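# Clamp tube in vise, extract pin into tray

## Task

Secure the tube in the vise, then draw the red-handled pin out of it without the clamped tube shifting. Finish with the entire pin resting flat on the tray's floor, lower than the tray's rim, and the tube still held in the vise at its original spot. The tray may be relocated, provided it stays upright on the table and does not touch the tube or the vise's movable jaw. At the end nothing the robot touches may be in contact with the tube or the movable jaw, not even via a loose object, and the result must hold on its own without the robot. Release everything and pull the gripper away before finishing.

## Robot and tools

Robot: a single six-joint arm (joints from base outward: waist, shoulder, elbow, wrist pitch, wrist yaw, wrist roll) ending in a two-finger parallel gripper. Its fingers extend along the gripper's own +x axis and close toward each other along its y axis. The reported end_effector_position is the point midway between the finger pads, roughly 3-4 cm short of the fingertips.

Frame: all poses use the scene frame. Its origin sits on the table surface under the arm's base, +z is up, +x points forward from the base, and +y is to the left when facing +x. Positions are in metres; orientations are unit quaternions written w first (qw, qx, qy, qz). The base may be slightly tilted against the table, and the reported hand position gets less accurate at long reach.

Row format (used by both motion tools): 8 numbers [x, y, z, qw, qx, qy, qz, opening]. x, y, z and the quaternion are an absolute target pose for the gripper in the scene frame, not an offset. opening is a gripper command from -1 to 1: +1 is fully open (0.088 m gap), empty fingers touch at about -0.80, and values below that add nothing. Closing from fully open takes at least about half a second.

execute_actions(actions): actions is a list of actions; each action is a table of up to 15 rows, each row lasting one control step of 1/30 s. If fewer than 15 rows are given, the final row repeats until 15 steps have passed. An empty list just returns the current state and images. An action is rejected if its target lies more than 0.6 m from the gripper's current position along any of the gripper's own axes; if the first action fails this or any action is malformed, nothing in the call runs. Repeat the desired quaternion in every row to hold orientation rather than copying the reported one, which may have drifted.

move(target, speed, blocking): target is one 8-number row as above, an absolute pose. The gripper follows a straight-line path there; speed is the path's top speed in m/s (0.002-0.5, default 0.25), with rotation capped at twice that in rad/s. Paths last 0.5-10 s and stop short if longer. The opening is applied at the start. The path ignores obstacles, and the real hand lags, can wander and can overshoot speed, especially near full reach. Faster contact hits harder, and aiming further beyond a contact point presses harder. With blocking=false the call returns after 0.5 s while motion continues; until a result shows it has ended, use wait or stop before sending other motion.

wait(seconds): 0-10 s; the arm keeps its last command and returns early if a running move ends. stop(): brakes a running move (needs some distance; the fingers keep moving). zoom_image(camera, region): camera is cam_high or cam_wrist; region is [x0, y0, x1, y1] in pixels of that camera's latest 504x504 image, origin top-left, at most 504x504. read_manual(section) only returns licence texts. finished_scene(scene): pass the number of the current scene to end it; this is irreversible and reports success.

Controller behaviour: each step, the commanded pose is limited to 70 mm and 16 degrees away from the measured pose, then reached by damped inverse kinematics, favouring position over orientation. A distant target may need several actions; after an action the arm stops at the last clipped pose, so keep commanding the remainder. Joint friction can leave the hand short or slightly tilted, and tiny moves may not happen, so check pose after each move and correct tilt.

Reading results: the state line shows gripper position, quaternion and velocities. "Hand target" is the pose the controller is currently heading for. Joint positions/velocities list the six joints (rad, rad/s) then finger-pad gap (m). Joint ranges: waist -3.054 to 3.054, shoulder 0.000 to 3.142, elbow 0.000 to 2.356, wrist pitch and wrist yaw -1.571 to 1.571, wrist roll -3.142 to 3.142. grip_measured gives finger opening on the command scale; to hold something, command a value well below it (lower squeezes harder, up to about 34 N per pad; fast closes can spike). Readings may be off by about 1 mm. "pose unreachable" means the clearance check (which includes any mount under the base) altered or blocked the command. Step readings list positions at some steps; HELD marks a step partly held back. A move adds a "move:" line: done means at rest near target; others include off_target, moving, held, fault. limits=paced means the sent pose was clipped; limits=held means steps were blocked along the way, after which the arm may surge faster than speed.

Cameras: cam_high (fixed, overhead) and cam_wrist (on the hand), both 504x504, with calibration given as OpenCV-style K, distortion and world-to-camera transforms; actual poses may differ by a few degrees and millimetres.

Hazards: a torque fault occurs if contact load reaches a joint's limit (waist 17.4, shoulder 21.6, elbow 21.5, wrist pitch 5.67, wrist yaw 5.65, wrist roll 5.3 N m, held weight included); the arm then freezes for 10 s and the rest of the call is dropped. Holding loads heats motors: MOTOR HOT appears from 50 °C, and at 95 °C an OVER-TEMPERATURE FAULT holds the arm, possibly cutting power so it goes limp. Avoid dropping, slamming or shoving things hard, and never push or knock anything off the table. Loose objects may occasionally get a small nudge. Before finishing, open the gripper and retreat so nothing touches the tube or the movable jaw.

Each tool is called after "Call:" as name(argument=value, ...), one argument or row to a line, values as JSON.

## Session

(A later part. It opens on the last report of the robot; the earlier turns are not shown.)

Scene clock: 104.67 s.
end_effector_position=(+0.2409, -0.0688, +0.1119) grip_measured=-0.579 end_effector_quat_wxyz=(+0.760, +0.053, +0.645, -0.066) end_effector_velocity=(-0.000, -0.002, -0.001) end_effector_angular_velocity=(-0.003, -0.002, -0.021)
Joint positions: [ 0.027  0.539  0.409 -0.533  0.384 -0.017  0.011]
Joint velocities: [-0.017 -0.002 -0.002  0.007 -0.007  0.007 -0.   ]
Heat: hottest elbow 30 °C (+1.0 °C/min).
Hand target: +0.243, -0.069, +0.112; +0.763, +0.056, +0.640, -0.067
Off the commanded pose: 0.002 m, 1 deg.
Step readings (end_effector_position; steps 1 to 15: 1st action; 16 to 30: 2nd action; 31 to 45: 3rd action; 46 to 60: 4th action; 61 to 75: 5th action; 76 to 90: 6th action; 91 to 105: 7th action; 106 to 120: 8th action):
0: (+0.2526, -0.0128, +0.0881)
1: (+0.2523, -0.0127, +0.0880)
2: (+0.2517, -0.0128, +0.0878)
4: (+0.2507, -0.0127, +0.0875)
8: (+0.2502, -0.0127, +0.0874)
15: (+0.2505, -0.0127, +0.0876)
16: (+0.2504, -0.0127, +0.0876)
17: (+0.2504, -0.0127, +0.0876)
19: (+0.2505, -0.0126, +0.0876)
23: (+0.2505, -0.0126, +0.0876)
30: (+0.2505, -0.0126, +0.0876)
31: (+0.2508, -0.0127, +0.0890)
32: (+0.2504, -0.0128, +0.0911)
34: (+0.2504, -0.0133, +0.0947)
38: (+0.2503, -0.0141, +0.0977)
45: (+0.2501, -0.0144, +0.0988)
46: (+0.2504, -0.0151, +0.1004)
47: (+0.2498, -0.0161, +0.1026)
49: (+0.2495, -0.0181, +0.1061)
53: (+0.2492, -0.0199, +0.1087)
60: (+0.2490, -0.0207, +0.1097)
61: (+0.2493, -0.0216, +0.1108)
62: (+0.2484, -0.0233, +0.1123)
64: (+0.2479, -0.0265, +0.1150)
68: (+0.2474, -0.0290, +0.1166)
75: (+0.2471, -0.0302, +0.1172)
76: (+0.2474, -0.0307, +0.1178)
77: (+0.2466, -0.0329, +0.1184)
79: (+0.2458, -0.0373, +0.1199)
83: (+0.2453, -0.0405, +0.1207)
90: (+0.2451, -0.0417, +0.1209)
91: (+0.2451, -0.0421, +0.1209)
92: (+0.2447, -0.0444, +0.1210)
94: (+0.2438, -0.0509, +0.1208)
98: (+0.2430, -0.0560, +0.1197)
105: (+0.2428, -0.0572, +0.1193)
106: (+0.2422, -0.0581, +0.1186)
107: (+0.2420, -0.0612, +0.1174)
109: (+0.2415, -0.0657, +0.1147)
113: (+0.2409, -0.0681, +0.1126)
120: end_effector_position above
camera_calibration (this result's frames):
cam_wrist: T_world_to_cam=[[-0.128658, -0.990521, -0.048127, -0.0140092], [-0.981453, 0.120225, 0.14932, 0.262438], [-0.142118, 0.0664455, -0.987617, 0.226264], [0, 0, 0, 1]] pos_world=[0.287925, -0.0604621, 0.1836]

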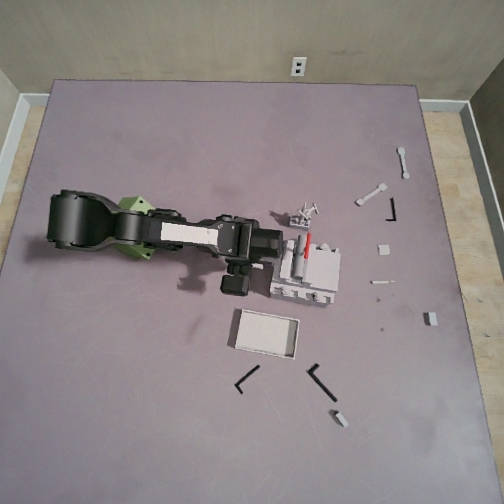

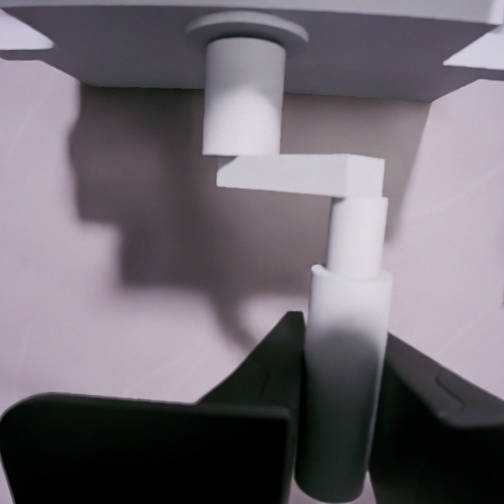

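Same circle. Finish two turns.

Call:
execute_actions(
  actions=[
    [[0.24,-0.079,0.088,0.763,0.056,0.64,-0.067,-0.8]],
    [[0.241,-0.069,0.064,0.763,0.056,0.64,-0.067,-0.8]],
    [[0.245,-0.046,0.055,0.763,0.056,0.64,-0.067,-0.8]],
    [[0.249,-0.023,0.064,0.763,0.056,0.64,-0.067,-0.8]],
    [[0.251,-0.013,0.088,0.763,0.056,0.64,-0.067,-0.8]],
    [[0.249,-0.023,0.112,0.763,0.056,0.64,-0.067,-0.8]],
    [[0.245,-0.046,0.122,0.763,0.056,0.64,-0.067,-0.8]],
    [[0.241,-0.069,0.112,0.763,0.056,0.64,-0.067,-0.8]],
    [[0.24,-0.079,0.088,0.763,0.056,0.64,-0.067,-0.8]],
    [[0.241,-0.069,0.064,0.763,0.056,0.64,-0.067,-0.8]],
    [[0.245,-0.046,0.055,0.763,0.056,0.64,-0.067,-0.8]],
    [[0.249,-0.023,0.064,0.763,0.056,0.64,-0.067,-0.8]],
    [[0.251,-0.013,0.088,0.763,0.056,0.64,-0.067,-0.8]],
  ],
)

Call:
zoom_image(
  camera="cam_high",
  region=[260, 220, 350, 310],
)

Scene clock: 120.17 s.
end_effector_position=(+0.2502, -0.0125, +0.0858) grip_measured=-0.580 end_effector_quat_wxyz=(+0.762, +0.058, +0.641, -0.068) end_effector_velocity=(+0.000, +0.001, +0.004) end_effector_angular_velocity=(+0.003, +0.004, +0.010)
Joint positions: [ 0.347  0.829  0.354 -0.295  0.623  0.229  0.011]
Joint velocities: [ 0.017 -0.012  0.012 -0.037  0.007  0.007 -0.   ]
Heat: hottest elbow 30 °C (+0.0 °C/min).
Hand target: +0.251, -0.013, +0.088; +0.763, +0.056, +0.640, -0.067
Off the commanded pose: 0.002 m, 0 deg.
Step readings (end_effector_position; steps 1 to 15: 1st action; 16 to 30: 2nd action; 31 to 45: 3rd action; 46 to 60: 4th action; 61 to 75: 5th action; 76 to 90: 6th action; 91 to 105: 7th action; 106 to 120: 8th action; 121 to 135: 9th action; 136 to 150: 10th action; 151 to 165: 11th action; 166 to 180: 12th action; 181 to 195: 13th action):
0: (+0.2408, -0.0689, +0.1117)
1: (+0.2399, -0.0702, +0.1093)
2: (+0.2401, -0.0736, +0.1056)
4: (+0.2396, -0.0766, +0.0989)
8: (+0.2394, -0.0781, +0.0924)
15: (+0.2394, -0.0783, +0.0896)
16: (+0.2386, -0.0778, +0.0866)
17: (+0.2394, -0.0775, +0.0824)
19: (+0.2396, -0.0755, +0.0756)
23: (+0.2403, -0.0719, +0.0688)
30: (+0.2409, -0.0695, +0.0658)
31: (+0.2403, -0.0684, +0.0646)
32: (+0.2415, -0.0664, +0.0631)
34: (+0.2421, -0.0618, +0.0597)
38: (+0.2434, -0.0546, +0.0565)
45: (+0.2441, -0.0501, +0.0554)
46: (+0.2445, -0.0501, +0.0558)
47: (+0.2450, -0.0472, +0.0557)
49: (+0.2466, -0.0352, +0.0568)
53: (+0.2480, -0.0253, +0.0614)
60: (+0.2483, -0.0236, +0.0629)
61: (+0.2494, -0.0217, +0.0655)
62: (+0.2493, -0.0180, +0.0695)
64: (+0.2500, -0.0144, +0.0764)
68: (+0.2502, -0.0128, +0.0830)
75: (+0.2503, -0.0125, +0.0859)
76: (+0.2508, -0.0128, +0.0889)
77: (+0.2501, -0.0130, +0.0933)
79: (+0.2497, -0.0152, +0.1005)
83: (+0.2491, -0.0189, +0.1071)
90: (+0.2486, -0.0212, +0.1100)
91: (+0.2492, -0.0222, +0.1115)
92: (+0.2477, -0.0249, +0.1134)
94: (+0.2465, -0.0316, +0.1176)
98: (+0.2452, -0.0394, +0.1203)
105: (+0.2447, -0.0427, +0.1208)
106: (+0.2444, -0.0432, +0.1207)
107: (+0.2437, -0.0475, +0.1206)
109: (+0.2423, -0.0591, +0.1184)
113: (+0.2412, -0.0660, +0.1143)
120: (+0.2408, -0.0678, +0.1127)
121: (+0.2399, -0.0693, +0.1103)
122: (+0.2401, -0.0730, +0.1066)
124: (+0.2394, -0.0764, +0.0996)
128: (+0.2393, -0.0779, +0.0928)
135: (+0.2393, -0.0783, +0.0897)
136: (+0.2384, -0.0777, +0.0867)
137: (+0.2393, -0.0776, +0.0826)
139: (+0.2394, -0.0756, +0.0757)
143: (+0.2403, -0.0719, +0.0689)
150: (+0.2408, -0.0694, +0.0658)
151: (+0.2403, -0.0683, +0.0645)
152: (+0.2415, -0.0662, +0.0630)
154: (+0.2420, -0.0615, +0.0596)
158: (+0.2434, -0.0543, +0.0565)
165: (+0.2441, -0.0499, +0.0554)
166: (+0.2445, -0.0499, +0.0559)
167: (+0.2452, -0.0467, +0.0559)
169: (+0.2466, -0.0344, +0.0571)
173: (+0.2480, -0.0253, +0.0616)
180: (+0.2483, -0.0235, +0.0630)
181: (+0.2492, -0.0217, +0.0655)
182: (+0.2491, -0.0179, +0.0695)
184: (+0.2500, -0.0145, +0.0764)
Lines left out of this list: 2.
camera_calibration (this result's frames):
cam_wrist: T_world_to_cam=[[-0.137697, -0.988976, -0.0544587, 0.0445125], [-0.981567, 0.128895, 0.141109, 0.269528], [-0.132534, 0.0728852, -0.988495, 0.195812], [0, 0, 0, 1]] pos_world=[0.296641, -0.00499071, 0.15795]

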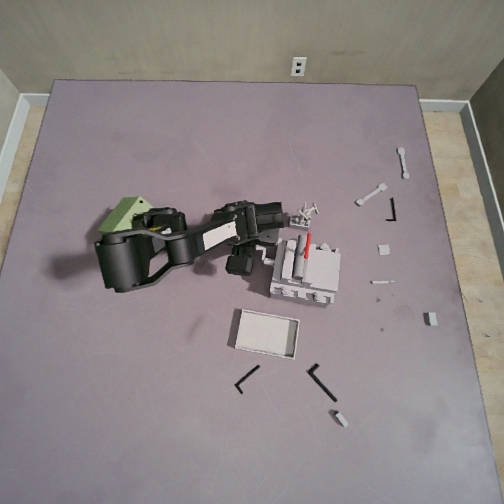

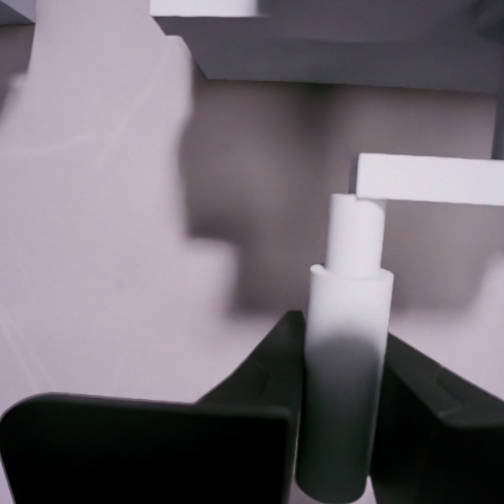

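Region (260, 220, 350, 310) of cam_high's 504x504 image, scaled by 5.600, with more detail than that image has.

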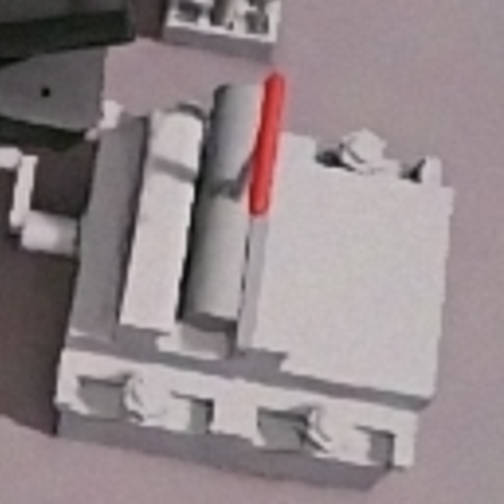

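Two more turns are safe.

Call:
execute_actions(
  actions=[
    [[0.249,-0.023,0.112,0.763,0.056,0.64,-0.067,-0.9]],
    [[0.245,-0.046,0.122,0.763,0.056,0.64,-0.067,-0.9]],
    [[0.241,-0.069,0.112,0.763,0.056,0.64,-0.067,-0.9]],
    [[0.24,-0.079,0.088,0.763,0.056,0.64,-0.067,-0.9]],
    [[0.241,-0.069,0.064,0.763,0.056,0.64,-0.067,-0.9]],
    [[0.245,-0.046,0.055,0.763,0.056,0.64,-0.067,-0.9]],
    [[0.249,-0.023,0.064,0.763,0.056,0.64,-0.067,-0.9]],
    [[0.251,-0.013,0.088,0.763,0.056,0.64,-0.067,-0.9]],
    [[0.249,-0.023,0.112,0.763,0.056,0.64,-0.067,-0.9]],
    [[0.245,-0.046,0.122,0.763,0.056,0.64,-0.067,-0.9]],
    [[0.241,-0.069,0.112,0.763,0.056,0.64,-0.067,-0.9]],
    [[0.24,-0.079,0.088,0.763,0.056,0.64,-0.067,-0.9]],
    [[0.241,-0.069,0.064,0.763,0.056,0.64,-0.067,-0.9]],
    [[0.245,-0.046,0.055,0.763,0.056,0.64,-0.067,-0.9]],
    [[0.249,-0.023,0.064,0.763,0.056,0.64,-0.067,-0.9]],
    [[0.251,-0.013,0.088,0.763,0.056,0.64,-0.067,-0.9]],
  ],
)

Call:
zoom_image(
  camera="cam_high",
  region=[260, 220, 350, 310],
)

Scene clock: 138.60 s.
end_effector_position=(+0.2501, -0.0125, +0.0858) grip_measured=-0.579 end_effector_quat_wxyz=(+0.762, +0.058, +0.641, -0.067) end_effector_velocity=(+0.001, +0.000, +0.004) end_effector_angular_velocity=(-0.004, -0.007, -0.009)
Joint positions: [ 0.347  0.828  0.354 -0.295  0.623  0.228  0.011]
Joint velocities: [ 0.022 -0.012  0.007 -0.022  0.022  0.022 -0.   ]
Heat: hottest elbow 30 °C (+1.0 °C/min).
Hand target: +0.251, -0.013, +0.088; +0.763, +0.056, +0.640, -0.067
Off the commanded pose: 0.002 m, 0 deg.
Step readings (end_effector_position; steps 1 to 15: 1st action; 16 to 30: 2nd action; 31 to 45: 3rd action; 46 to 60: 4th action; 61 to 75: 5th action; 76 to 90: 6th action; 91 to 105: 7th action; 106 to 120: 8th action; 121 to 135: 9th action; 136 to 150: 10th action; 151 to 165: 11th action; 166 to 180: 12th action; 181 to 195: 13th action):
0: (+0.2503, -0.0126, +0.0865)
1: (+0.2509, -0.0129, +0.0892)
2: (+0.2500, -0.0131, +0.0934)
4: (+0.2497, -0.0152, +0.1005)
8: (+0.2489, -0.0189, +0.1071)
15: (+0.2485, -0.0211, +0.1100)
16: (+0.2490, -0.0222, +0.1115)
17: (+0.2476, -0.0250, +0.1135)
19: (+0.2465, -0.0315, +0.1177)
23: (+0.2451, -0.0393, +0.1203)
30: (+0.2447, -0.0426, +0.1209)
31: (+0.2444, -0.0431, +0.1208)
32: (+0.2435, -0.0473, +0.1206)
34: (+0.2422, -0.0592, +0.1185)
38: (+0.2411, -0.0661, +0.1142)
45: (+0.2408, -0.0679, +0.1127)
46: (+0.2397, -0.0694, +0.1102)
47: (+0.2399, -0.0731, +0.1064)
49: (+0.2394, -0.0764, +0.0996)
53: (+0.2393, -0.0780, +0.0928)
60: (+0.2393, -0.0782, +0.0897)
61: (+0.2382, -0.0778, +0.0866)
62: (+0.2392, -0.0776, +0.0825)
64: (+0.2393, -0.0755, +0.0756)
68: (+0.2401, -0.0718, +0.0688)
75: (+0.2407, -0.0693, +0.0657)
76: (+0.2402, -0.0683, +0.0646)
77: (+0.2414, -0.0663, +0.0630)
79: (+0.2421, -0.0615, +0.0597)
83: (+0.2434, -0.0543, +0.0565)
90: (+0.2441, -0.0498, +0.0555)
91: (+0.2444, -0.0496, +0.0559)
92: (+0.2451, -0.0465, +0.0559)
94: (+0.2466, -0.0343, +0.0572)
98: (+0.2480, -0.0253, +0.0617)
105: (+0.2483, -0.0236, +0.0631)
106: (+0.2492, -0.0218, +0.0655)
107: (+0.2491, -0.0180, +0.0694)
109: (+0.2497, -0.0145, +0.0763)
113: (+0.2501, -0.0129, +0.0829)
120: (+0.2500, -0.0126, +0.0858)
121: (+0.2507, -0.0129, +0.0887)
122: (+0.2499, -0.0130, +0.0930)
124: (+0.2497, -0.0150, +0.1003)
128: (+0.2490, -0.0187, +0.1071)
135: (+0.2485, -0.0210, +0.1099)
136: (+0.2490, -0.0221, +0.1114)
137: (+0.2475, -0.0247, +0.1135)
139: (+0.2465, -0.0313, +0.1176)
143: (+0.2452, -0.0391, +0.1204)
150: (+0.2446, -0.0424, +0.1209)
151: (+0.2443, -0.0430, +0.1208)
152: (+0.2436, -0.0472, +0.1208)
154: (+0.2420, -0.0591, +0.1185)
158: (+0.2410, -0.0662, +0.1143)
165: (+0.2407, -0.0680, +0.1127)
166: (+0.2396, -0.0694, +0.1101)
167: (+0.2397, -0.0731, +0.1064)
169: (+0.2393, -0.0764, +0.0996)
173: (+0.2391, -0.0780, +0.0927)
180: (+0.2392, -0.0783, +0.0897)
181: (+0.2382, -0.0777, +0.0865)
182: (+0.2391, -0.0775, +0.0824)
184: (+0.2394, -0.0754, +0.0755)
Lines left out of this list: 17.
camera_calibration (this result's frames):
cam_wrist: T_world_to_cam=[[-0.136954, -0.989086, -0.0543287, 0.0442914], [-0.981661, 0.128175, 0.141115, 0.269447], [-0.132611, 0.0726586, -0.988501, 0.195805], [0, 0, 0, 1]] pos_world=[0.296537, -0.00495515, 0.157937]

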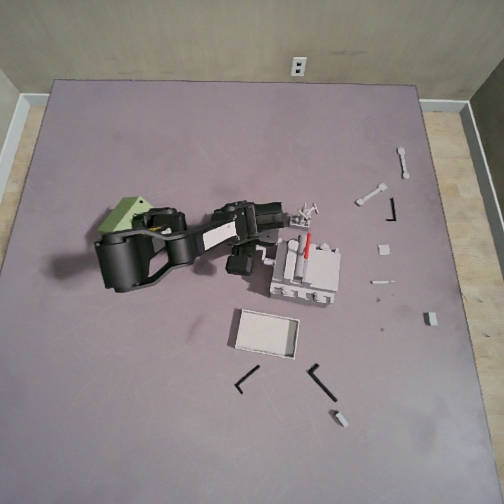

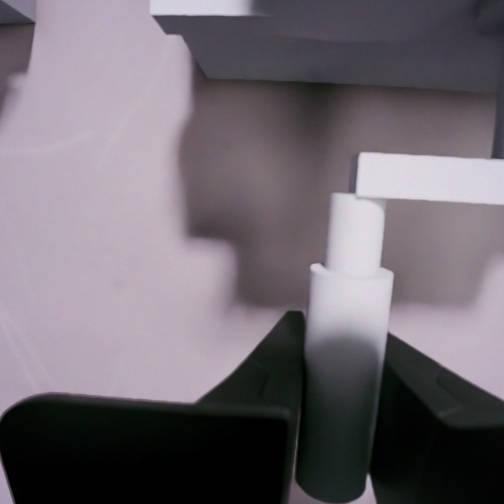

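Region (260, 220, 350, 310) of cam_high's 504x504 image, scaled by 5.600, with more detail than that image has.

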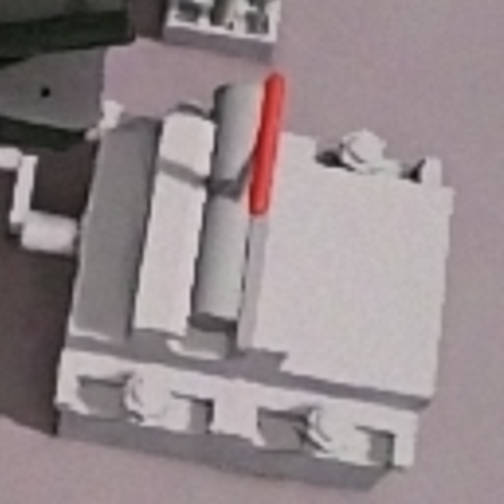

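Call:
execute_actions(
  actions=[
    [[0.249,-0.023,0.112,0.763,0.056,0.64,-0.067,-0.9]],
    [[0.245,-0.046,0.122,0.763,0.056,0.64,-0.067,-0.9]],
    [[0.241,-0.069,0.112,0.763,0.056,0.64,-0.067,-0.9]],
    [[0.24,-0.079,0.088,0.763,0.056,0.64,-0.067,-0.9]],
  ],
)

Scene clock: 145.10 s.
end_effector_position=(+0.2391, -0.0782, +0.0896) grip_measured=-0.577 end_effector_quat_wxyz=(+0.763, +0.054, +0.640, -0.064) end_effector_velocity=(-0.004, +0.000, -0.005) end_effector_angular_velocity=(+0.007, +0.018, +0.015)
Joint positions: [-0.138  0.595  0.349 -0.373  0.246 -0.124  0.011]
Joint velocities: [-0.022  0.017 -0.007  0.007 -0.022 -0.022 -0.   ]
Heat: hottest elbow 30 °C (+0.0 °C/min).
Hand target: +0.240, -0.079, +0.088; +0.763, +0.056, +0.640, -0.067
Off the commanded pose: 0.002 m, 0 deg.
Step readings (end_effector_position; steps 1 to 15: 1st action; 16 to 30: 2nd action; 31 to 45: 3rd action; 46 to 60: 4th action):
0: (+0.2501, -0.0125, +0.0863)
1: (+0.2508, -0.0129, +0.0893)
2: (+0.2498, -0.0131, +0.0935)
4: (+0.2495, -0.0151, +0.1006)
8: (+0.2489, -0.0187, +0.1072)
15: (+0.2484, -0.0209, +0.1100)
16: (+0.2490, -0.0220, +0.1115)
17: (+0.2475, -0.0246, +0.1134)
19: (+0.2464, -0.0312, +0.1177)
23: (+0.2451, -0.0389, +0.1205)
30: (+0.2446, -0.0423, +0.1210)
31: (+0.2443, -0.0429, +0.1209)
32: (+0.2434, -0.0472, +0.1208)
34: (+0.2419, -0.0592, +0.1185)
38: (+0.2408, -0.0663, +0.1142)
45: (+0.2406, -0.0681, +0.1127)
46: (+0.2396, -0.0696, +0.1102)
47: (+0.2397, -0.0732, +0.1064)
49: (+0.2392, -0.0765, +0.0995)
53: (+0.2391, -0.0780, +0.0926)
60: end_effector_position above
camera_calibration (this result's frames):
cam_wrist: T_world_to_cam=[[-0.127634, -0.990412, -0.0528551, -0.0244957], [-0.983193, 0.11933, 0.138171, 0.266523], [-0.130539, 0.0696021, -0.988997, 0.202185], [0, 0, 0, 1]] pos_world=[0.28531, -0.0701377, 0.16184]

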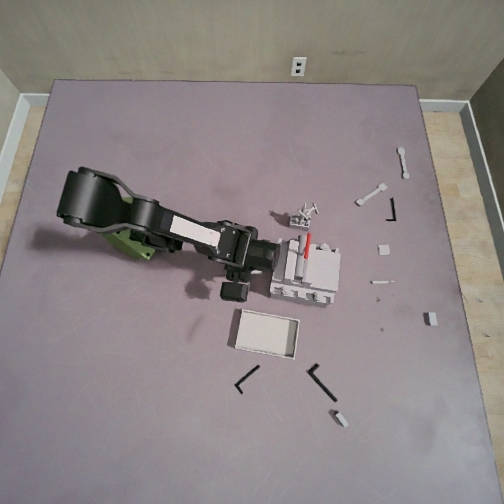

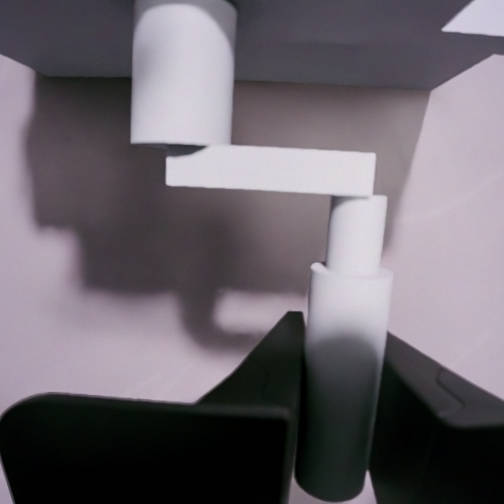

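Call:
execute_actions(
  actions=[
    [[0.241,-0.069,0.064,0.763,0.056,0.64,-0.067,-0.9]],
    [[0.245,-0.046,0.055,0.763,0.056,0.64,-0.067,-0.9]],
    [[0.249,-0.023,0.064,0.763,0.056,0.64,-0.067,-0.9]],
  ],
)

Scene clock: 149.27 s.
end_effector_position=(+0.2481, -0.0237, +0.0631) grip_measured=-0.579 end_effector_quat_wxyz=(+0.763, +0.058, +0.640, -0.067) end_effector_velocity=(-0.003, +0.001, +0.001) end_effector_angular_velocity=(-0.012, +0.015, +0.025)
Joint positions: [ 0.195  0.879  0.299 -0.122  0.509  0.106  0.011]
Joint velocities: [ 0.017  0.002  0.002 -0.022  0.022 -0.007 -0.   ]
Heat: hottest elbow 30 °C (+0.0 °C/min).
Hand target: +0.249, -0.023, +0.064; +0.763, +0.056, +0.640, -0.067
Off the commanded pose: 0.001 m, 0 deg.
Step readings (end_effector_position; steps 1 to 15: 1st action; 16 to 30: 2nd action; 31 to 45: 3rd action):
0: (+0.2391, -0.0782, +0.0890)
1: (+0.2382, -0.0776, +0.0860)
2: (+0.2390, -0.0774, +0.0820)
4: (+0.2393, -0.0752, +0.0753)
8: (+0.2401, -0.0715, +0.0686)
15: (+0.2405, -0.0690, +0.0656)
16: (+0.2401, -0.0681, +0.0645)
17: (+0.2412, -0.0658, +0.0629)
19: (+0.2419, -0.0610, +0.0596)
23: (+0.2433, -0.0537, +0.0565)
30: (+0.2439, -0.0495, +0.0556)
31: (+0.2443, -0.0494, +0.0560)
32: (+0.2450, -0.0460, +0.0560)
34: (+0.2465, -0.0337, +0.0574)
38: (+0.2477, -0.0253, +0.0618)
45: end_effector_position above
camera_calibration (this result's frames):
cam_wrist: T_world_to_cam=[[-0.137624, -0.988928, -0.0555051, 0.0319533], [-0.981938, 0.128876, 0.138522, 0.272337], [-0.129835, 0.0735666, -0.988803, 0.173298], [0, 0, 0, 1]] pos_world=[0.294316, -0.0162473, 0.135406]

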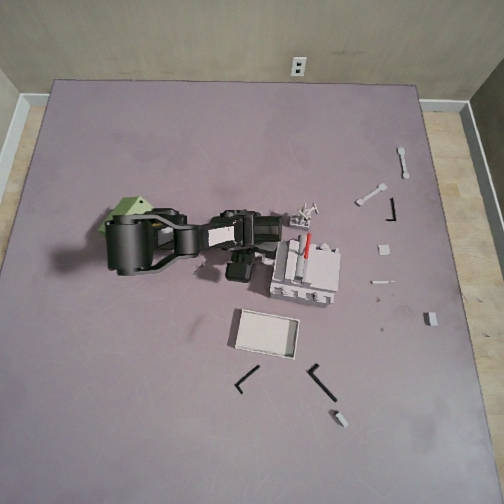

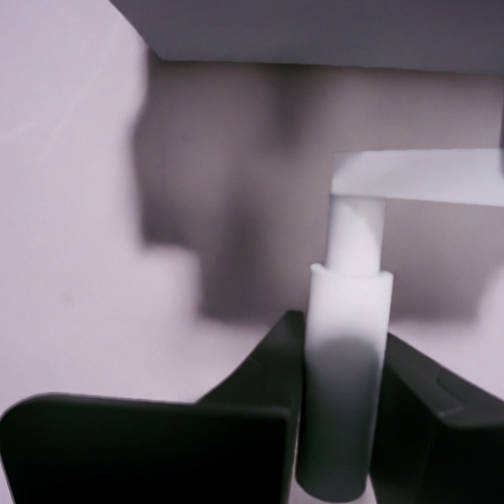

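Call:
execute_actions(
  actions=[
    [[0.251,-0.013,0.088,0.763,0.056,0.64,-0.067,-0.9]],
    [[0.249,-0.023,0.112,0.763,0.056,0.64,-0.067,-0.9]],
    [[0.245,-0.046,0.122,0.763,0.056,0.64,-0.067,-0.9]],
  ],
)

Scene clock: 154.60 s.
end_effector_position=(+0.2446, -0.0418, +0.1210) grip_measured=-0.578 end_effector_quat_wxyz=(+0.763, +0.060, +0.641, -0.061) end_effector_velocity=(-0.002, +0.000, -0.000) end_effector_angular_velocity=(+0.019, +0.006, +0.011)
Joint positions: [ 0.289  0.582  0.425 -0.583  0.568  0.173  0.011]
Joint velocities: [-0.022 -0.012 -0.002 -0.007 -0.037 -0.022 -0.   ]
Heat: hottest elbow 30 °C (+0.0 °C/min).
Hand target: +0.245, -0.046, +0.122; +0.763, +0.056, +0.640, -0.067
Off the commanded pose: 0.004 m, 1 deg.
Step readings (end_effector_position; steps 1 to 15: 1st action; 16 to 30: 2nd action; 31 to 45: 3rd action):
0: (+0.2482, -0.0234, +0.0634)
1: (+0.2490, -0.0216, +0.0659)
2: (+0.2491, -0.0179, +0.0698)
4: (+0.2496, -0.0145, +0.0765)
8: (+0.2500, -0.0129, +0.0830)
15: (+0.2500, -0.0125, +0.0858)
16: (+0.2507, -0.0129, +0.0888)
17: (+0.2498, -0.0129, +0.0931)
19: (+0.2495, -0.0150, +0.1004)
23: (+0.2488, -0.0185, +0.1070)
30: (+0.2483, -0.0208, +0.1099)
31: (+0.2490, -0.0219, +0.1115)
32: (+0.2474, -0.0246, +0.1135)
34: (+0.2464, -0.0311, +0.1177)
38: (+0.2450, -0.0387, +0.1204)
45: end_effector_position above
camera_calibration (this result's frames):
cam_wrist: T_world_to_cam=[[-0.129249, -0.989406, -0.0661163, 0.0160155], [-0.982913, 0.119018, 0.140415, 0.262791], [-0.131058, 0.0831351, -0.987883, 0.231978], [0, 0, 0, 1]] pos_world=[0.290773, -0.0347164, 0.193326]

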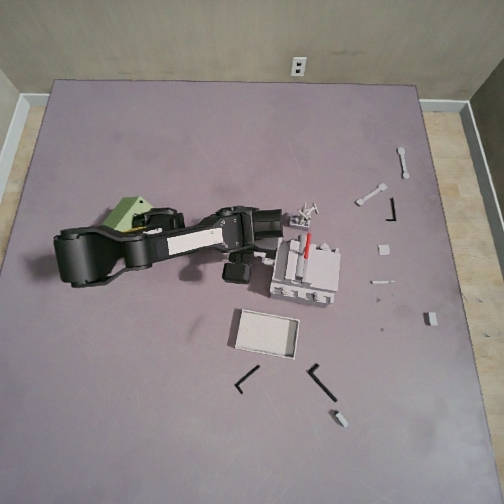

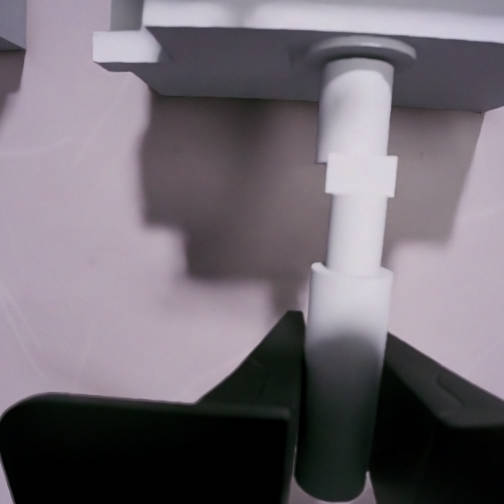

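Call:
execute_actions(
  actions=[
    [[0.241,-0.069,0.112,0.763,0.056,0.64,-0.067,-0.9]],
    [[0.24,-0.079,0.088,0.763,0.056,0.64,-0.067,-0.9]],
  ],
)

Scene clock: 158.10 s.
end_effector_position=(+0.2384, -0.0773, +0.0940) grip_measured=-0.578 end_effector_quat_wxyz=(+0.765, +0.055, +0.639, -0.061) end_effector_velocity=(-0.004, -0.002, -0.009) end_effector_angular_velocity=(-0.003, +0.019, +0.003)
Joint positions: [-0.131  0.569  0.354 -0.404  0.245 -0.124  0.011]
Joint velocities: [-0.037  0.032 -0.017  0.037 -0.022 -0.022 -0.   ]
Heat: hottest elbow 30 °C (+0.0 °C/min).
Hand target: +0.239, -0.079, +0.089; +0.763, +0.056, +0.640, -0.067
Off the commanded pose: 0.006 m, 1 deg.
Step readings (end_effector_position; steps 1 to 15: 1st action; 16 to 30: 2nd action):
0: (+0.2446, -0.0421, +0.1211)
1: (+0.2443, -0.0425, +0.1210)
2: (+0.2435, -0.0459, +0.1209)
4: (+0.2423, -0.0545, +0.1199)
8: (+0.2411, -0.0614, +0.1170)
15: (+0.2407, -0.0638, +0.1156)
16: (+0.2395, -0.0651, +0.1132)
17: (+0.2395, -0.0693, +0.1103)
19: (+0.2388, -0.0735, +0.1043)
23: (+0.2385, -0.0764, +0.0978)
30: end_effector_position above
camera_calibration (this result's frames):
cam_wrist: T_world_to_cam=[[-0.122273, -0.990764, -0.0586118, -0.0242329], [-0.984293, 0.113473, 0.135243, 0.265186], [-0.127343, 0.0742278, -0.989077, 0.206012], [0, 0, 0, 1]] pos_world=[0.284292, -0.0693925, 0.166477]

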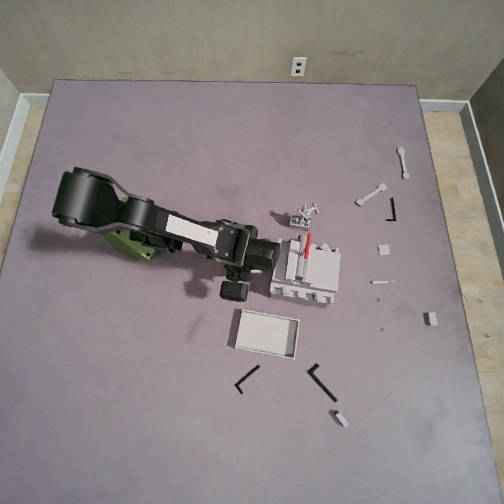

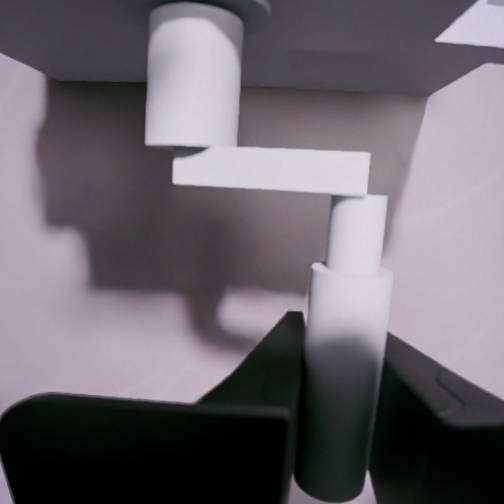

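Call:
execute_actions(
  actions=[
    [[0.24,-0.078,0.078,0.763,0.056,0.64,-0.067,-0.9]],
    [[0.239,-0.078,0.085,0.763,0.056,0.64,-0.067,-0.9]],
    [[0.239,-0.078,0.085,0.763,0.056,0.64,-0.067,0.1]],
  ],
)

Call:
move(
  target=[0.27,-0.07,0.2,0.704,0.0616,0.704,-0.0616,0.1],
  speed=0.2,
)

Call:
move(
  target=[0.33,-0.06,0.26,0.62,0.31,0.64,-0.33,0.1],
)

Call:
move(
  target=[0.395,-0.053,0.25,0.431,0.521,0.477,-0.561,0.1],
)

Scene clock: 170.17 s.
end_effector_position=(+0.2376, -0.0775, +0.0843) grip_measured=+0.093 end_effector_quat_wxyz=(+0.763, +0.055, +0.641, -0.066) end_effector_velocity=(-0.005, +0.001, -0.001) end_effector_angular_velocity=(+0.006, +0.021, +0.009)
Joint positions: [-0.147  0.614  0.333 -0.339  0.239 -0.125  0.044]
Joint velocities: [-0.007 -0.002 -0.002 -0.022 -0.007 -0.007  0.004]
Heat: hottest elbow 30 °C (+0.0 °C/min).
Hand target: +0.239, -0.078, +0.085; +0.763, +0.056, +0.640, -0.067
Off the commanded pose: 0.002 m, 0 deg.
Step readings (end_effector_position; steps 1 to 15: 1st action; 16 to 30: 2nd action; 31 to 45: 3rd action):
0: (+0.2384, -0.0775, +0.0927)
1: (+0.2378, -0.0773, +0.0915)
2: (+0.2381, -0.0777, +0.0902)
4: (+0.2380, -0.0776, +0.0878)
8: (+0.2382, -0.0776, +0.0855)
15: (+0.2383, -0.0776, +0.0839)
16: (+0.2383, -0.0776, +0.0840)
17: (+0.2384, -0.0777, +0.0842)
19: (+0.2384, -0.0777, +0.0842)
23: (+0.2383, -0.0777, +0.0843)
30: (+0.2384, -0.0776, +0.0843)
31: (+0.2385, -0.0777, +0.0844)
32: (+0.2383, -0.0776, +0.0844)
34: (+0.2377, -0.0775, +0.0843)
38: (+0.2376, -0.0775, +0.0843)
45: end_effector_position above
camera_calibration (this result's frames):
cam_wrist: T_world_to_cam=[[-0.131535, -0.989879, -0.0532718, -0.0232921], [-0.982452, 0.123003, 0.140207, 0.265589], [-0.132235, 0.0707791, -0.988688, 0.197156], [0, 0, 0, 1]] pos_world=[0.283936, -0.0696792, 0.156448]

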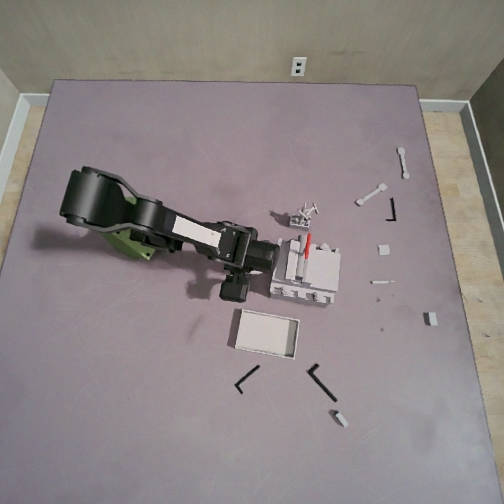

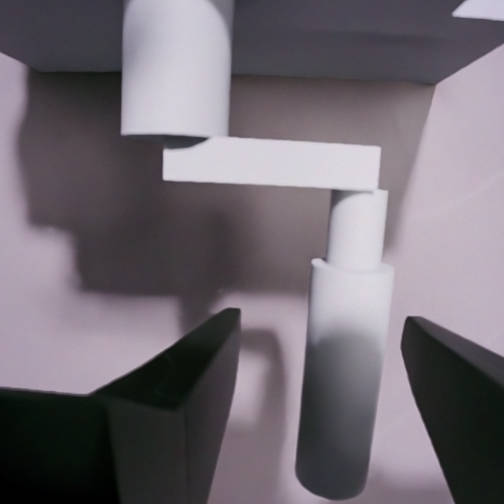

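Scene clock: 171.33 s.
end_effector_position=(+0.2687, -0.0703, +0.1991) grip_measured=+0.100 end_effector_quat_wxyz=(+0.705, +0.062, +0.704, -0.061) end_effector_velocity=(-0.000, +0.000, +0.002) end_effector_angular_velocity=(+0.001, +0.006, -0.000)
Joint positions: [ 0.411  0.712  0.891 -1.183  0.612  0.401  0.044]
Joint velocities: [ 0.017  0.007  0.012 -0.022  0.007  0.022  0.   ]
Heat: hottest elbow 30 °C (+0.0 °C/min).
Hand target: +0.270, -0.070, +0.200; +0.705, +0.061, +0.704, -0.062
Off the commanded pose: 0.002 m, 0 deg.
move: done
camera_calibration (this result's frames):
cam_wrist: T_world_to_cam=[[-0.142725, -0.987986, -0.0592674, -0.00153734], [-0.944536, 0.118065, 0.306452, 0.235461], [-0.295773, 0.0997185, -0.950039, 0.352559], [0, 0, 0, 1]] pos_world=[0.326459, -0.0644751, 0.262696]

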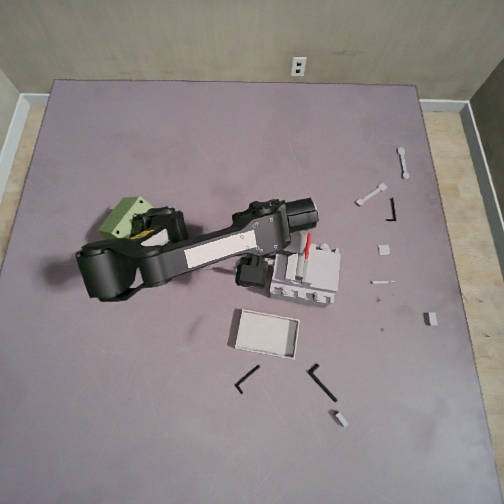

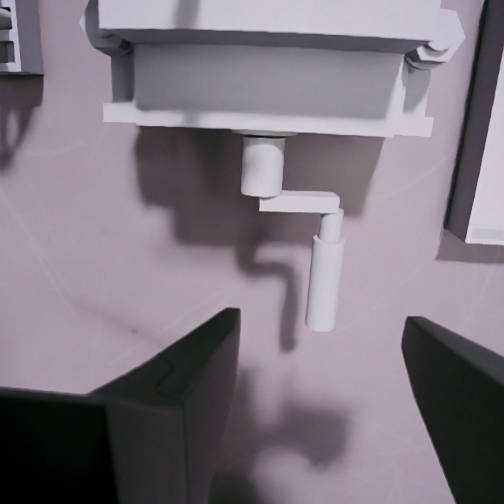

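Scene clock: 173.33 s.
end_effector_position=(+0.3285, -0.0612, +0.2594) grip_measured=+0.100 end_effector_quat_wxyz=(+0.620, +0.311, +0.640, -0.330) end_effector_velocity=(-0.002, -0.001, +0.001) end_effector_angular_velocity=(+0.001, +0.014, +0.006)
Joint positions: [ 0.673  1.032  1.357 -1.568  0.721  1.5    0.044]
Joint velocities: [ 0.002  0.002  0.007 -0.022 -0.007  0.007  0.   ]
Heat: hottest elbow 30 °C (+0.0 °C/min).
Hand target: +0.330, -0.060, +0.260; +0.621, +0.310, +0.640, -0.330
Off the commanded pose: 0.002 m, 0 deg.
move: done
camera_calibration (this result's frames):
cam_wrist: T_world_to_cam=[[-0.789383, -0.613502, -0.0221588, 0.245261], [-0.586606, 0.743149, 0.321905, 0.189153], [-0.181022, 0.267105, -0.946513, 0.398298], [0, 0, 0, 1]] pos_world=[0.376663, -0.0964883, 0.321539]

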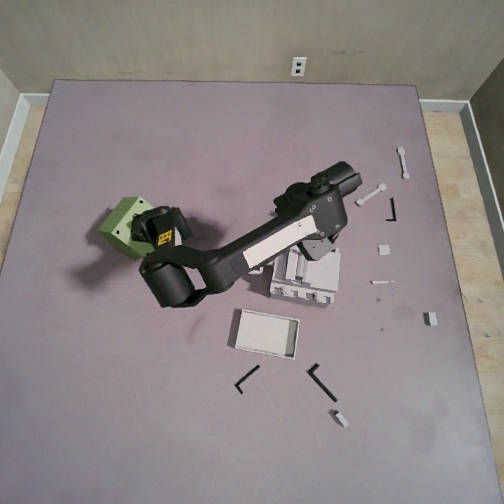

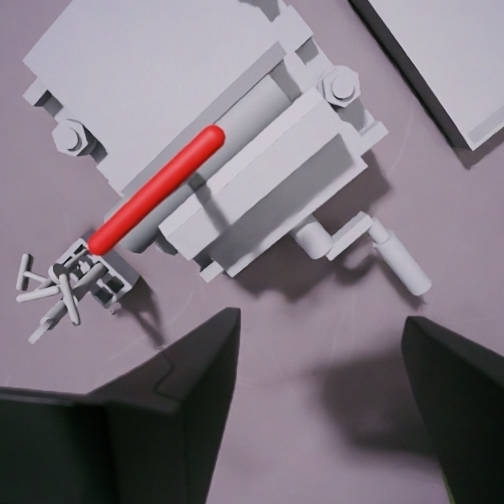

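Scene clock: 175.40 s.
end_effector_position=(+0.3934, -0.0543, +0.2515) grip_measured=+0.100 end_effector_quat_wxyz=(+0.433, +0.523, +0.477, -0.558) end_effector_velocity=(-0.001, -0.003, +0.001) end_effector_angular_velocity=(-0.008, -0.000, +0.008)
Joint positions: [ 0.499  1.266  1.64  -1.521  0.615  2.115  0.044]
Joint velocities: [-0.002 -0.002  0.002 -0.007  0.007 -0.007 -0.   ]
Heat: hottest elbow 30 °C (+0.0 °C/min).
Hand target: +0.395, -0.053, +0.250; +0.431, +0.521, +0.477, -0.561
Off the commanded pose: 0.003 m, 0 deg.
move: done
camera_calibration (this result's frames):
cam_wrist: T_world_to_cam=[[-0.989885, 0.140332, 0.0208737, 0.409499], [0.139786, 0.939531, 0.312636, -0.0482179], [0.0242612, 0.312391, -0.949644, 0.323176], [0, 0, 0, 1]] pos_world=[0.404257, -0.113121, 0.313429]

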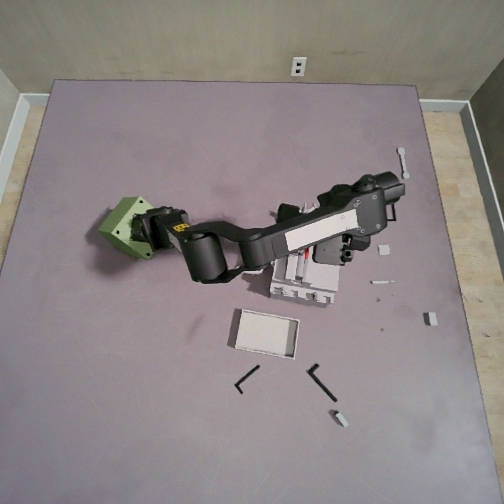

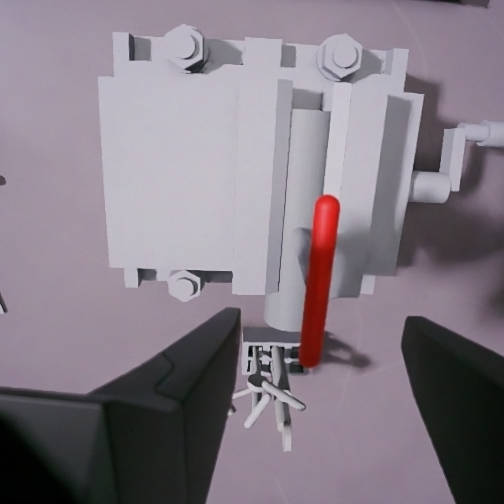

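Call:
move(
  target=[0.386,-0.055,0.192,0.431,0.521,0.477,-0.561,0.1],
  speed=0.06,
)

Scene clock: 182.30 s.
end_effector_position=(+0.3880, -0.0537, +0.1919) grip_measured=+0.100 end_effector_quat_wxyz=(+0.431, +0.520, +0.478, -0.561) end_effector_velocity=(-0.002, -0.002, -0.002) end_effector_angular_velocity=(+0.002, +0.003, +0.012)
Joint positions: [ 0.324  1.237  1.407 -1.225  0.536  1.935  0.044]
Joint velocities: [-0.012 -0.007 -0.012  0.007 -0.007 -0.022 -0.   ]
Heat: hottest elbow 30 °C (+0.0 °C/min).
Hand target: +0.386, -0.055, +0.192; +0.431, +0.521, +0.477, -0.561
Off the commanded pose: 0.002 m, 0 deg.
move: done
camera_calibration (this result's frames):
cam_wrist: T_world_to_cam=[[-0.989435, 0.142185, 0.0282996, 0.403812], [0.143941, 0.940212, 0.308678, -0.0301292], [0.0172819, 0.30949, -0.950746, 0.269238], [0, 0, 0, 1]] pos_world=[0.39923, -0.112415, 0.25385]

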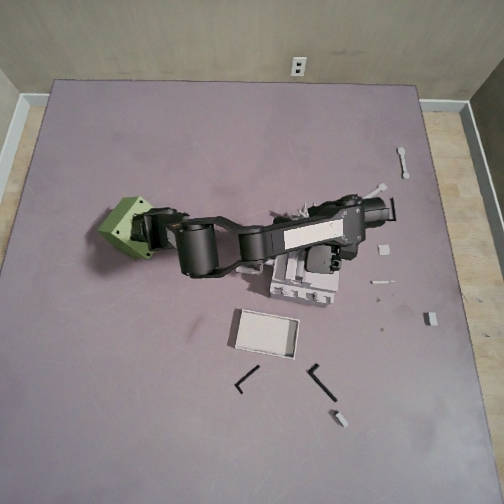

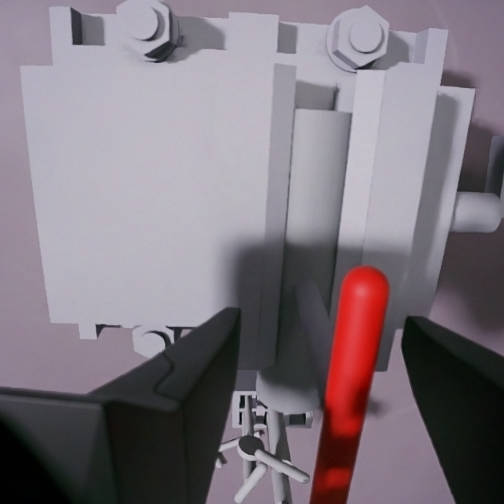

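Call:
execute_actions(
  actions=[
    [[0.386,-0.058,0.194,0.431,0.521,0.477,-0.561,-0.4]],
    [[0.386,-0.058,0.194,0.431,0.521,0.477,-0.561,-1]],
    [[0.386,-0.057,0.201,0.431,0.521,0.477,-0.561,-1]],
    [[0.386,-0.057,0.208,0.431,0.521,0.477,-0.561,-1]],
    [[0.385,-0.057,0.215,0.431,0.521,0.477,-0.561,-1]],
    [[0.385,-0.057,0.221,0.431,0.521,0.477,-0.561,-1]],
    [[0.385,-0.057,0.227,0.431,0.521,0.477,-0.561,-1]],
  ],
)

Scene clock: 189.50 s.
end_effector_position=(+0.3883, -0.0560, +0.2235) grip_measured=-0.643 end_effector_quat_wxyz=(+0.433, +0.522, +0.473, -0.562) end_effector_velocity=(-0.004, -0.002, +0.002) end_effector_angular_velocity=(+0.004, +0.013, +0.012)
Joint positions: [ 0.411  1.232  1.508 -1.373  0.584  2.027  0.007]
Joint velocities: [-0.002 -0.007  0.002 -0.022 -0.007 -0.007 -0.   ]
Heat: hottest elbow 30 °C (+0.0 °C/min).
Hand target: +0.385, -0.057, +0.227; +0.431, +0.521, +0.477, -0.561
Off the commanded pose: 0.005 m, 1 deg.
Step readings (end_effector_position; steps 1 to 15: 1st action; 16 to 30: 2nd action; 31 to 45: 3rd action; 46 to 60: 4th action; 61 to 75: 5th action; 76 to 90: 6th action; 91 to 105: 7th action):
0: (+0.3880, -0.0537, +0.1918)
1: (+0.3879, -0.0540, +0.1919)
2: (+0.3878, -0.0543, +0.1918)
4: (+0.3874, -0.0551, +0.1920)
8: (+0.3870, -0.0557, +0.1923)
15: (+0.3869, -0.0557, +0.1923)
16: (+0.3869, -0.0558, +0.1922)
17: (+0.3869, -0.0558, +0.1922)
19: (+0.3872, -0.0559, +0.1923)
23: (+0.3873, -0.0558, +0.1923)
30: (+0.3874, -0.0559, +0.1922)
31: (+0.3875, -0.0561, +0.1926)
32: (+0.3875, -0.0561, +0.1935)
34: (+0.3874, -0.0558, +0.1953)
38: (+0.3876, -0.0559, +0.1965)
45: (+0.3876, -0.0559, +0.1966)
46: (+0.3881, -0.0562, +0.1975)
47: (+0.3883, -0.0564, +0.1981)
49: (+0.3884, -0.0563, +0.1984)
53: (+0.3879, -0.0556, +0.2016)
60: (+0.3881, -0.0558, +0.2028)
61: (+0.3883, -0.0560, +0.2037)
62: (+0.3883, -0.0559, +0.2051)
64: (+0.3881, -0.0555, +0.2072)
68: (+0.3882, -0.0557, +0.2085)
75: (+0.3883, -0.0557, +0.2092)
76: (+0.3885, -0.0559, +0.2102)
77: (+0.3884, -0.0558, +0.2114)
79: (+0.3883, -0.0556, +0.2137)
83: (+0.3884, -0.0558, +0.2150)
90: (+0.3884, -0.0557, +0.2156)
91: (+0.3887, -0.0561, +0.2166)
92: (+0.3886, -0.0559, +0.2180)
94: (+0.3884, -0.0558, +0.2202)
98: (+0.3883, -0.0559, +0.2231)
105: end_effector_position above
camera_calibration (this result's frames):
cam_wrist: T_world_to_cam=[[-0.988989, 0.14646, 0.0212013, 0.405251], [0.145939, 0.941496, 0.303787, -0.0374469], [0.0245318, 0.303536, -0.952504, 0.297291], [0, 0, 0, 1]] pos_world=[0.398961, -0.114336, 0.285955]

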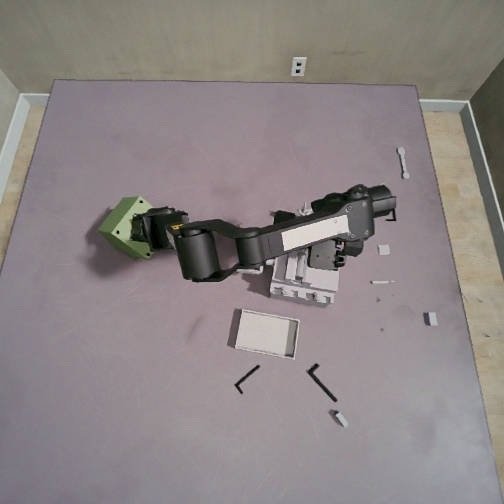

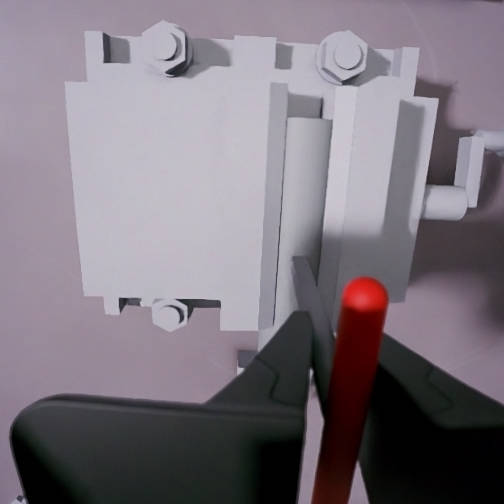

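Call:
move(
  target=[0.389,-0.057,0.258,0.431,0.521,0.477,-0.561,-1],
  speed=0.04,
)

Call:
move(
  target=[0.35,-0.21,0.25,0.5,0.58,0.405,-0.5,-1],
  speed=0.15,
)

Call:
move(
  target=[0.312,-0.236,0.105,0.579,0.641,0.299,-0.405,-1],
  speed=0.12,
)

Scene clock: 196.03 s.
end_effector_position=(+0.3872, -0.0587, +0.2582) grip_measured=-0.653 end_effector_quat_wxyz=(+0.431, +0.522, +0.476, -0.561) end_effector_velocity=(-0.005, +0.001, +0.001) end_effector_angular_velocity=(+0.002, +0.027, +0.034)
Joint positions: [ 0.512  1.247  1.643 -1.558  0.619  2.139  0.007]
Joint velocities: [ 0.007  0.007  0.007 -0.037 -0.007 -0.007 -0.   ]
Heat: hottest shoulder 30 °C (+0.0 °C/min).
Hand target: +0.389, -0.057, +0.258; +0.431, +0.521, +0.477, -0.561
Off the commanded pose: 0.002 m, 0 deg.
move: done
camera_calibration (this result's frames):
cam_wrist: T_world_to_cam=[[-0.988935, 0.146107, 0.0257119, 0.402614], [0.146824, 0.939119, 0.310643, -0.0475038], [0.0212406, 0.31098, -0.950179, 0.332273], [0, 0, 0, 1]] pos_world=[0.398076, -0.117544, 0.320124]

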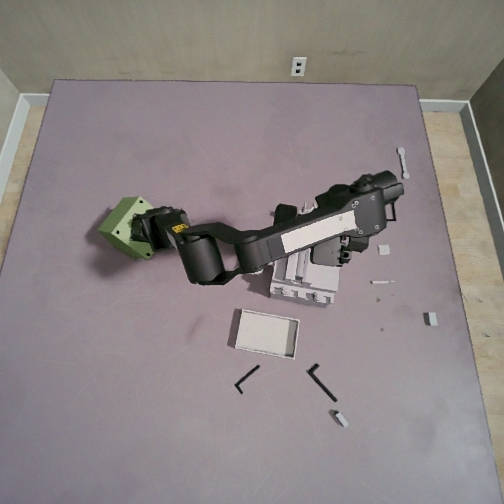

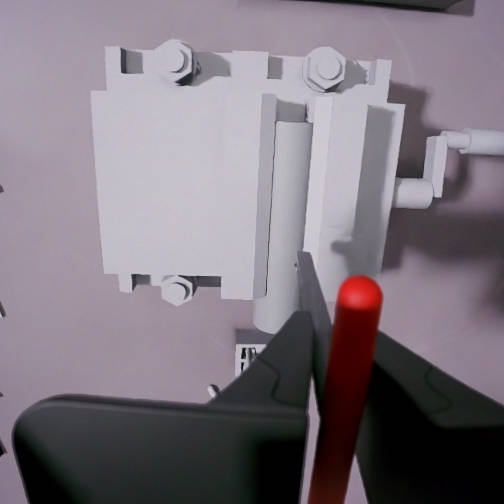

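Scene clock: 197.63 s.
end_effector_position=(+0.3512, -0.2100, +0.2525) grip_measured=-0.651 end_effector_quat_wxyz=(+0.501, +0.581, +0.403, -0.500) end_effector_velocity=(-0.004, +0.002, -0.002) end_effector_angular_velocity=(+0.025, +0.010, +0.005)
Joint positions: [-0.727  0.896  1.39  -1.106 -0.238  1.12   0.007]
Joint velocities: [-0.027  0.002 -0.002 -0.022 -0.037 -0.022  0.   ]
Heat: hottest shoulder 30 °C (+0.0 °C/min).
Hand target: +0.349, -0.210, +0.250; +0.498, +0.581, +0.405, -0.500
Off the commanded pose: 0.003 m, 0 deg.
move: done
camera_calibration (this result's frames):
cam_wrist: T_world_to_cam=[[-0.961219, 0.142159, -0.236326, 0.444838], [0.0687914, 0.953414, 0.293716, 0.136342], [0.267071, 0.266068, -0.926219, 0.272865], [0, 0, 0, 1]] pos_world=[0.345333, -0.265829, 0.317814]

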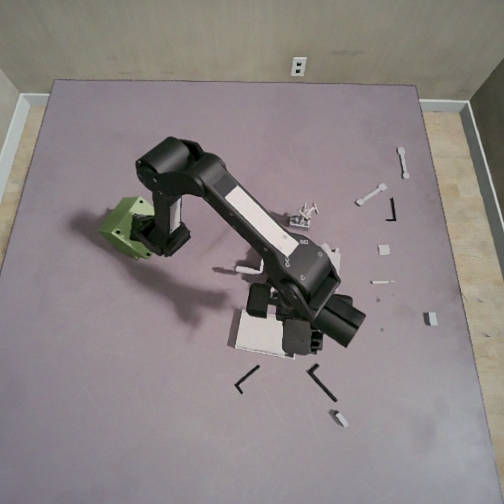

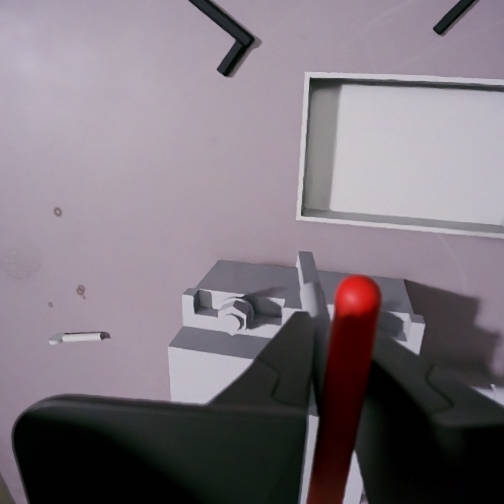

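Scene clock: 199.57 s.
end_effector_position=(+0.3155, -0.2372, +0.1097) grip_measured=-0.651 end_effector_quat_wxyz=(+0.586, +0.639, +0.297, -0.401) end_effector_velocity=(-0.002, +0.002, -0.002) end_effector_angular_velocity=(+0.012, -0.004, +0.009)
Joint positions: [-0.947  0.958  0.645  0.013 -0.589  1.141  0.007]
Joint velocities: [-0.007  0.007 -0.007  0.007 -0.022 -0.007 -0.   ]
Heat: hottest shoulder 30 °C (+0.0 °C/min).
Hand target: +0.311, -0.236, +0.105; +0.579, +0.642, +0.299, -0.405
Off the commanded pose: 0.006 m, 1 deg.
move: done
camera_calibration (this result's frames):
cam_wrist: T_world_to_cam=[[-0.822692, 0.102094, -0.559245, 0.362834], [-0.0375939, 0.971818, 0.232715, 0.25129], [0.567244, 0.212477, -0.795668, 0.0356878], [0, 0, 0, 1]] pos_world=[0.287703, -0.288834, 0.17283]

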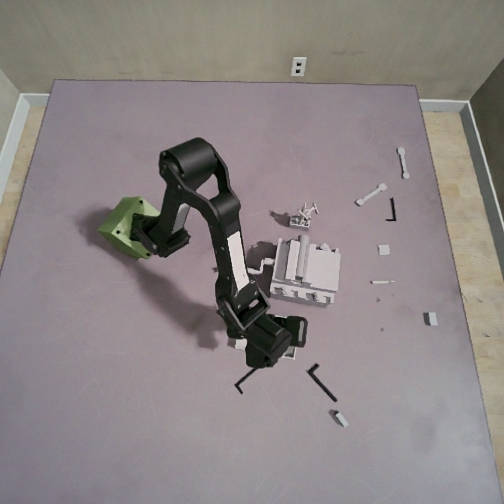

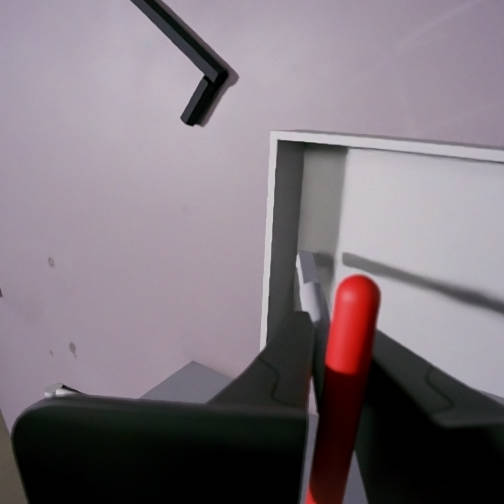

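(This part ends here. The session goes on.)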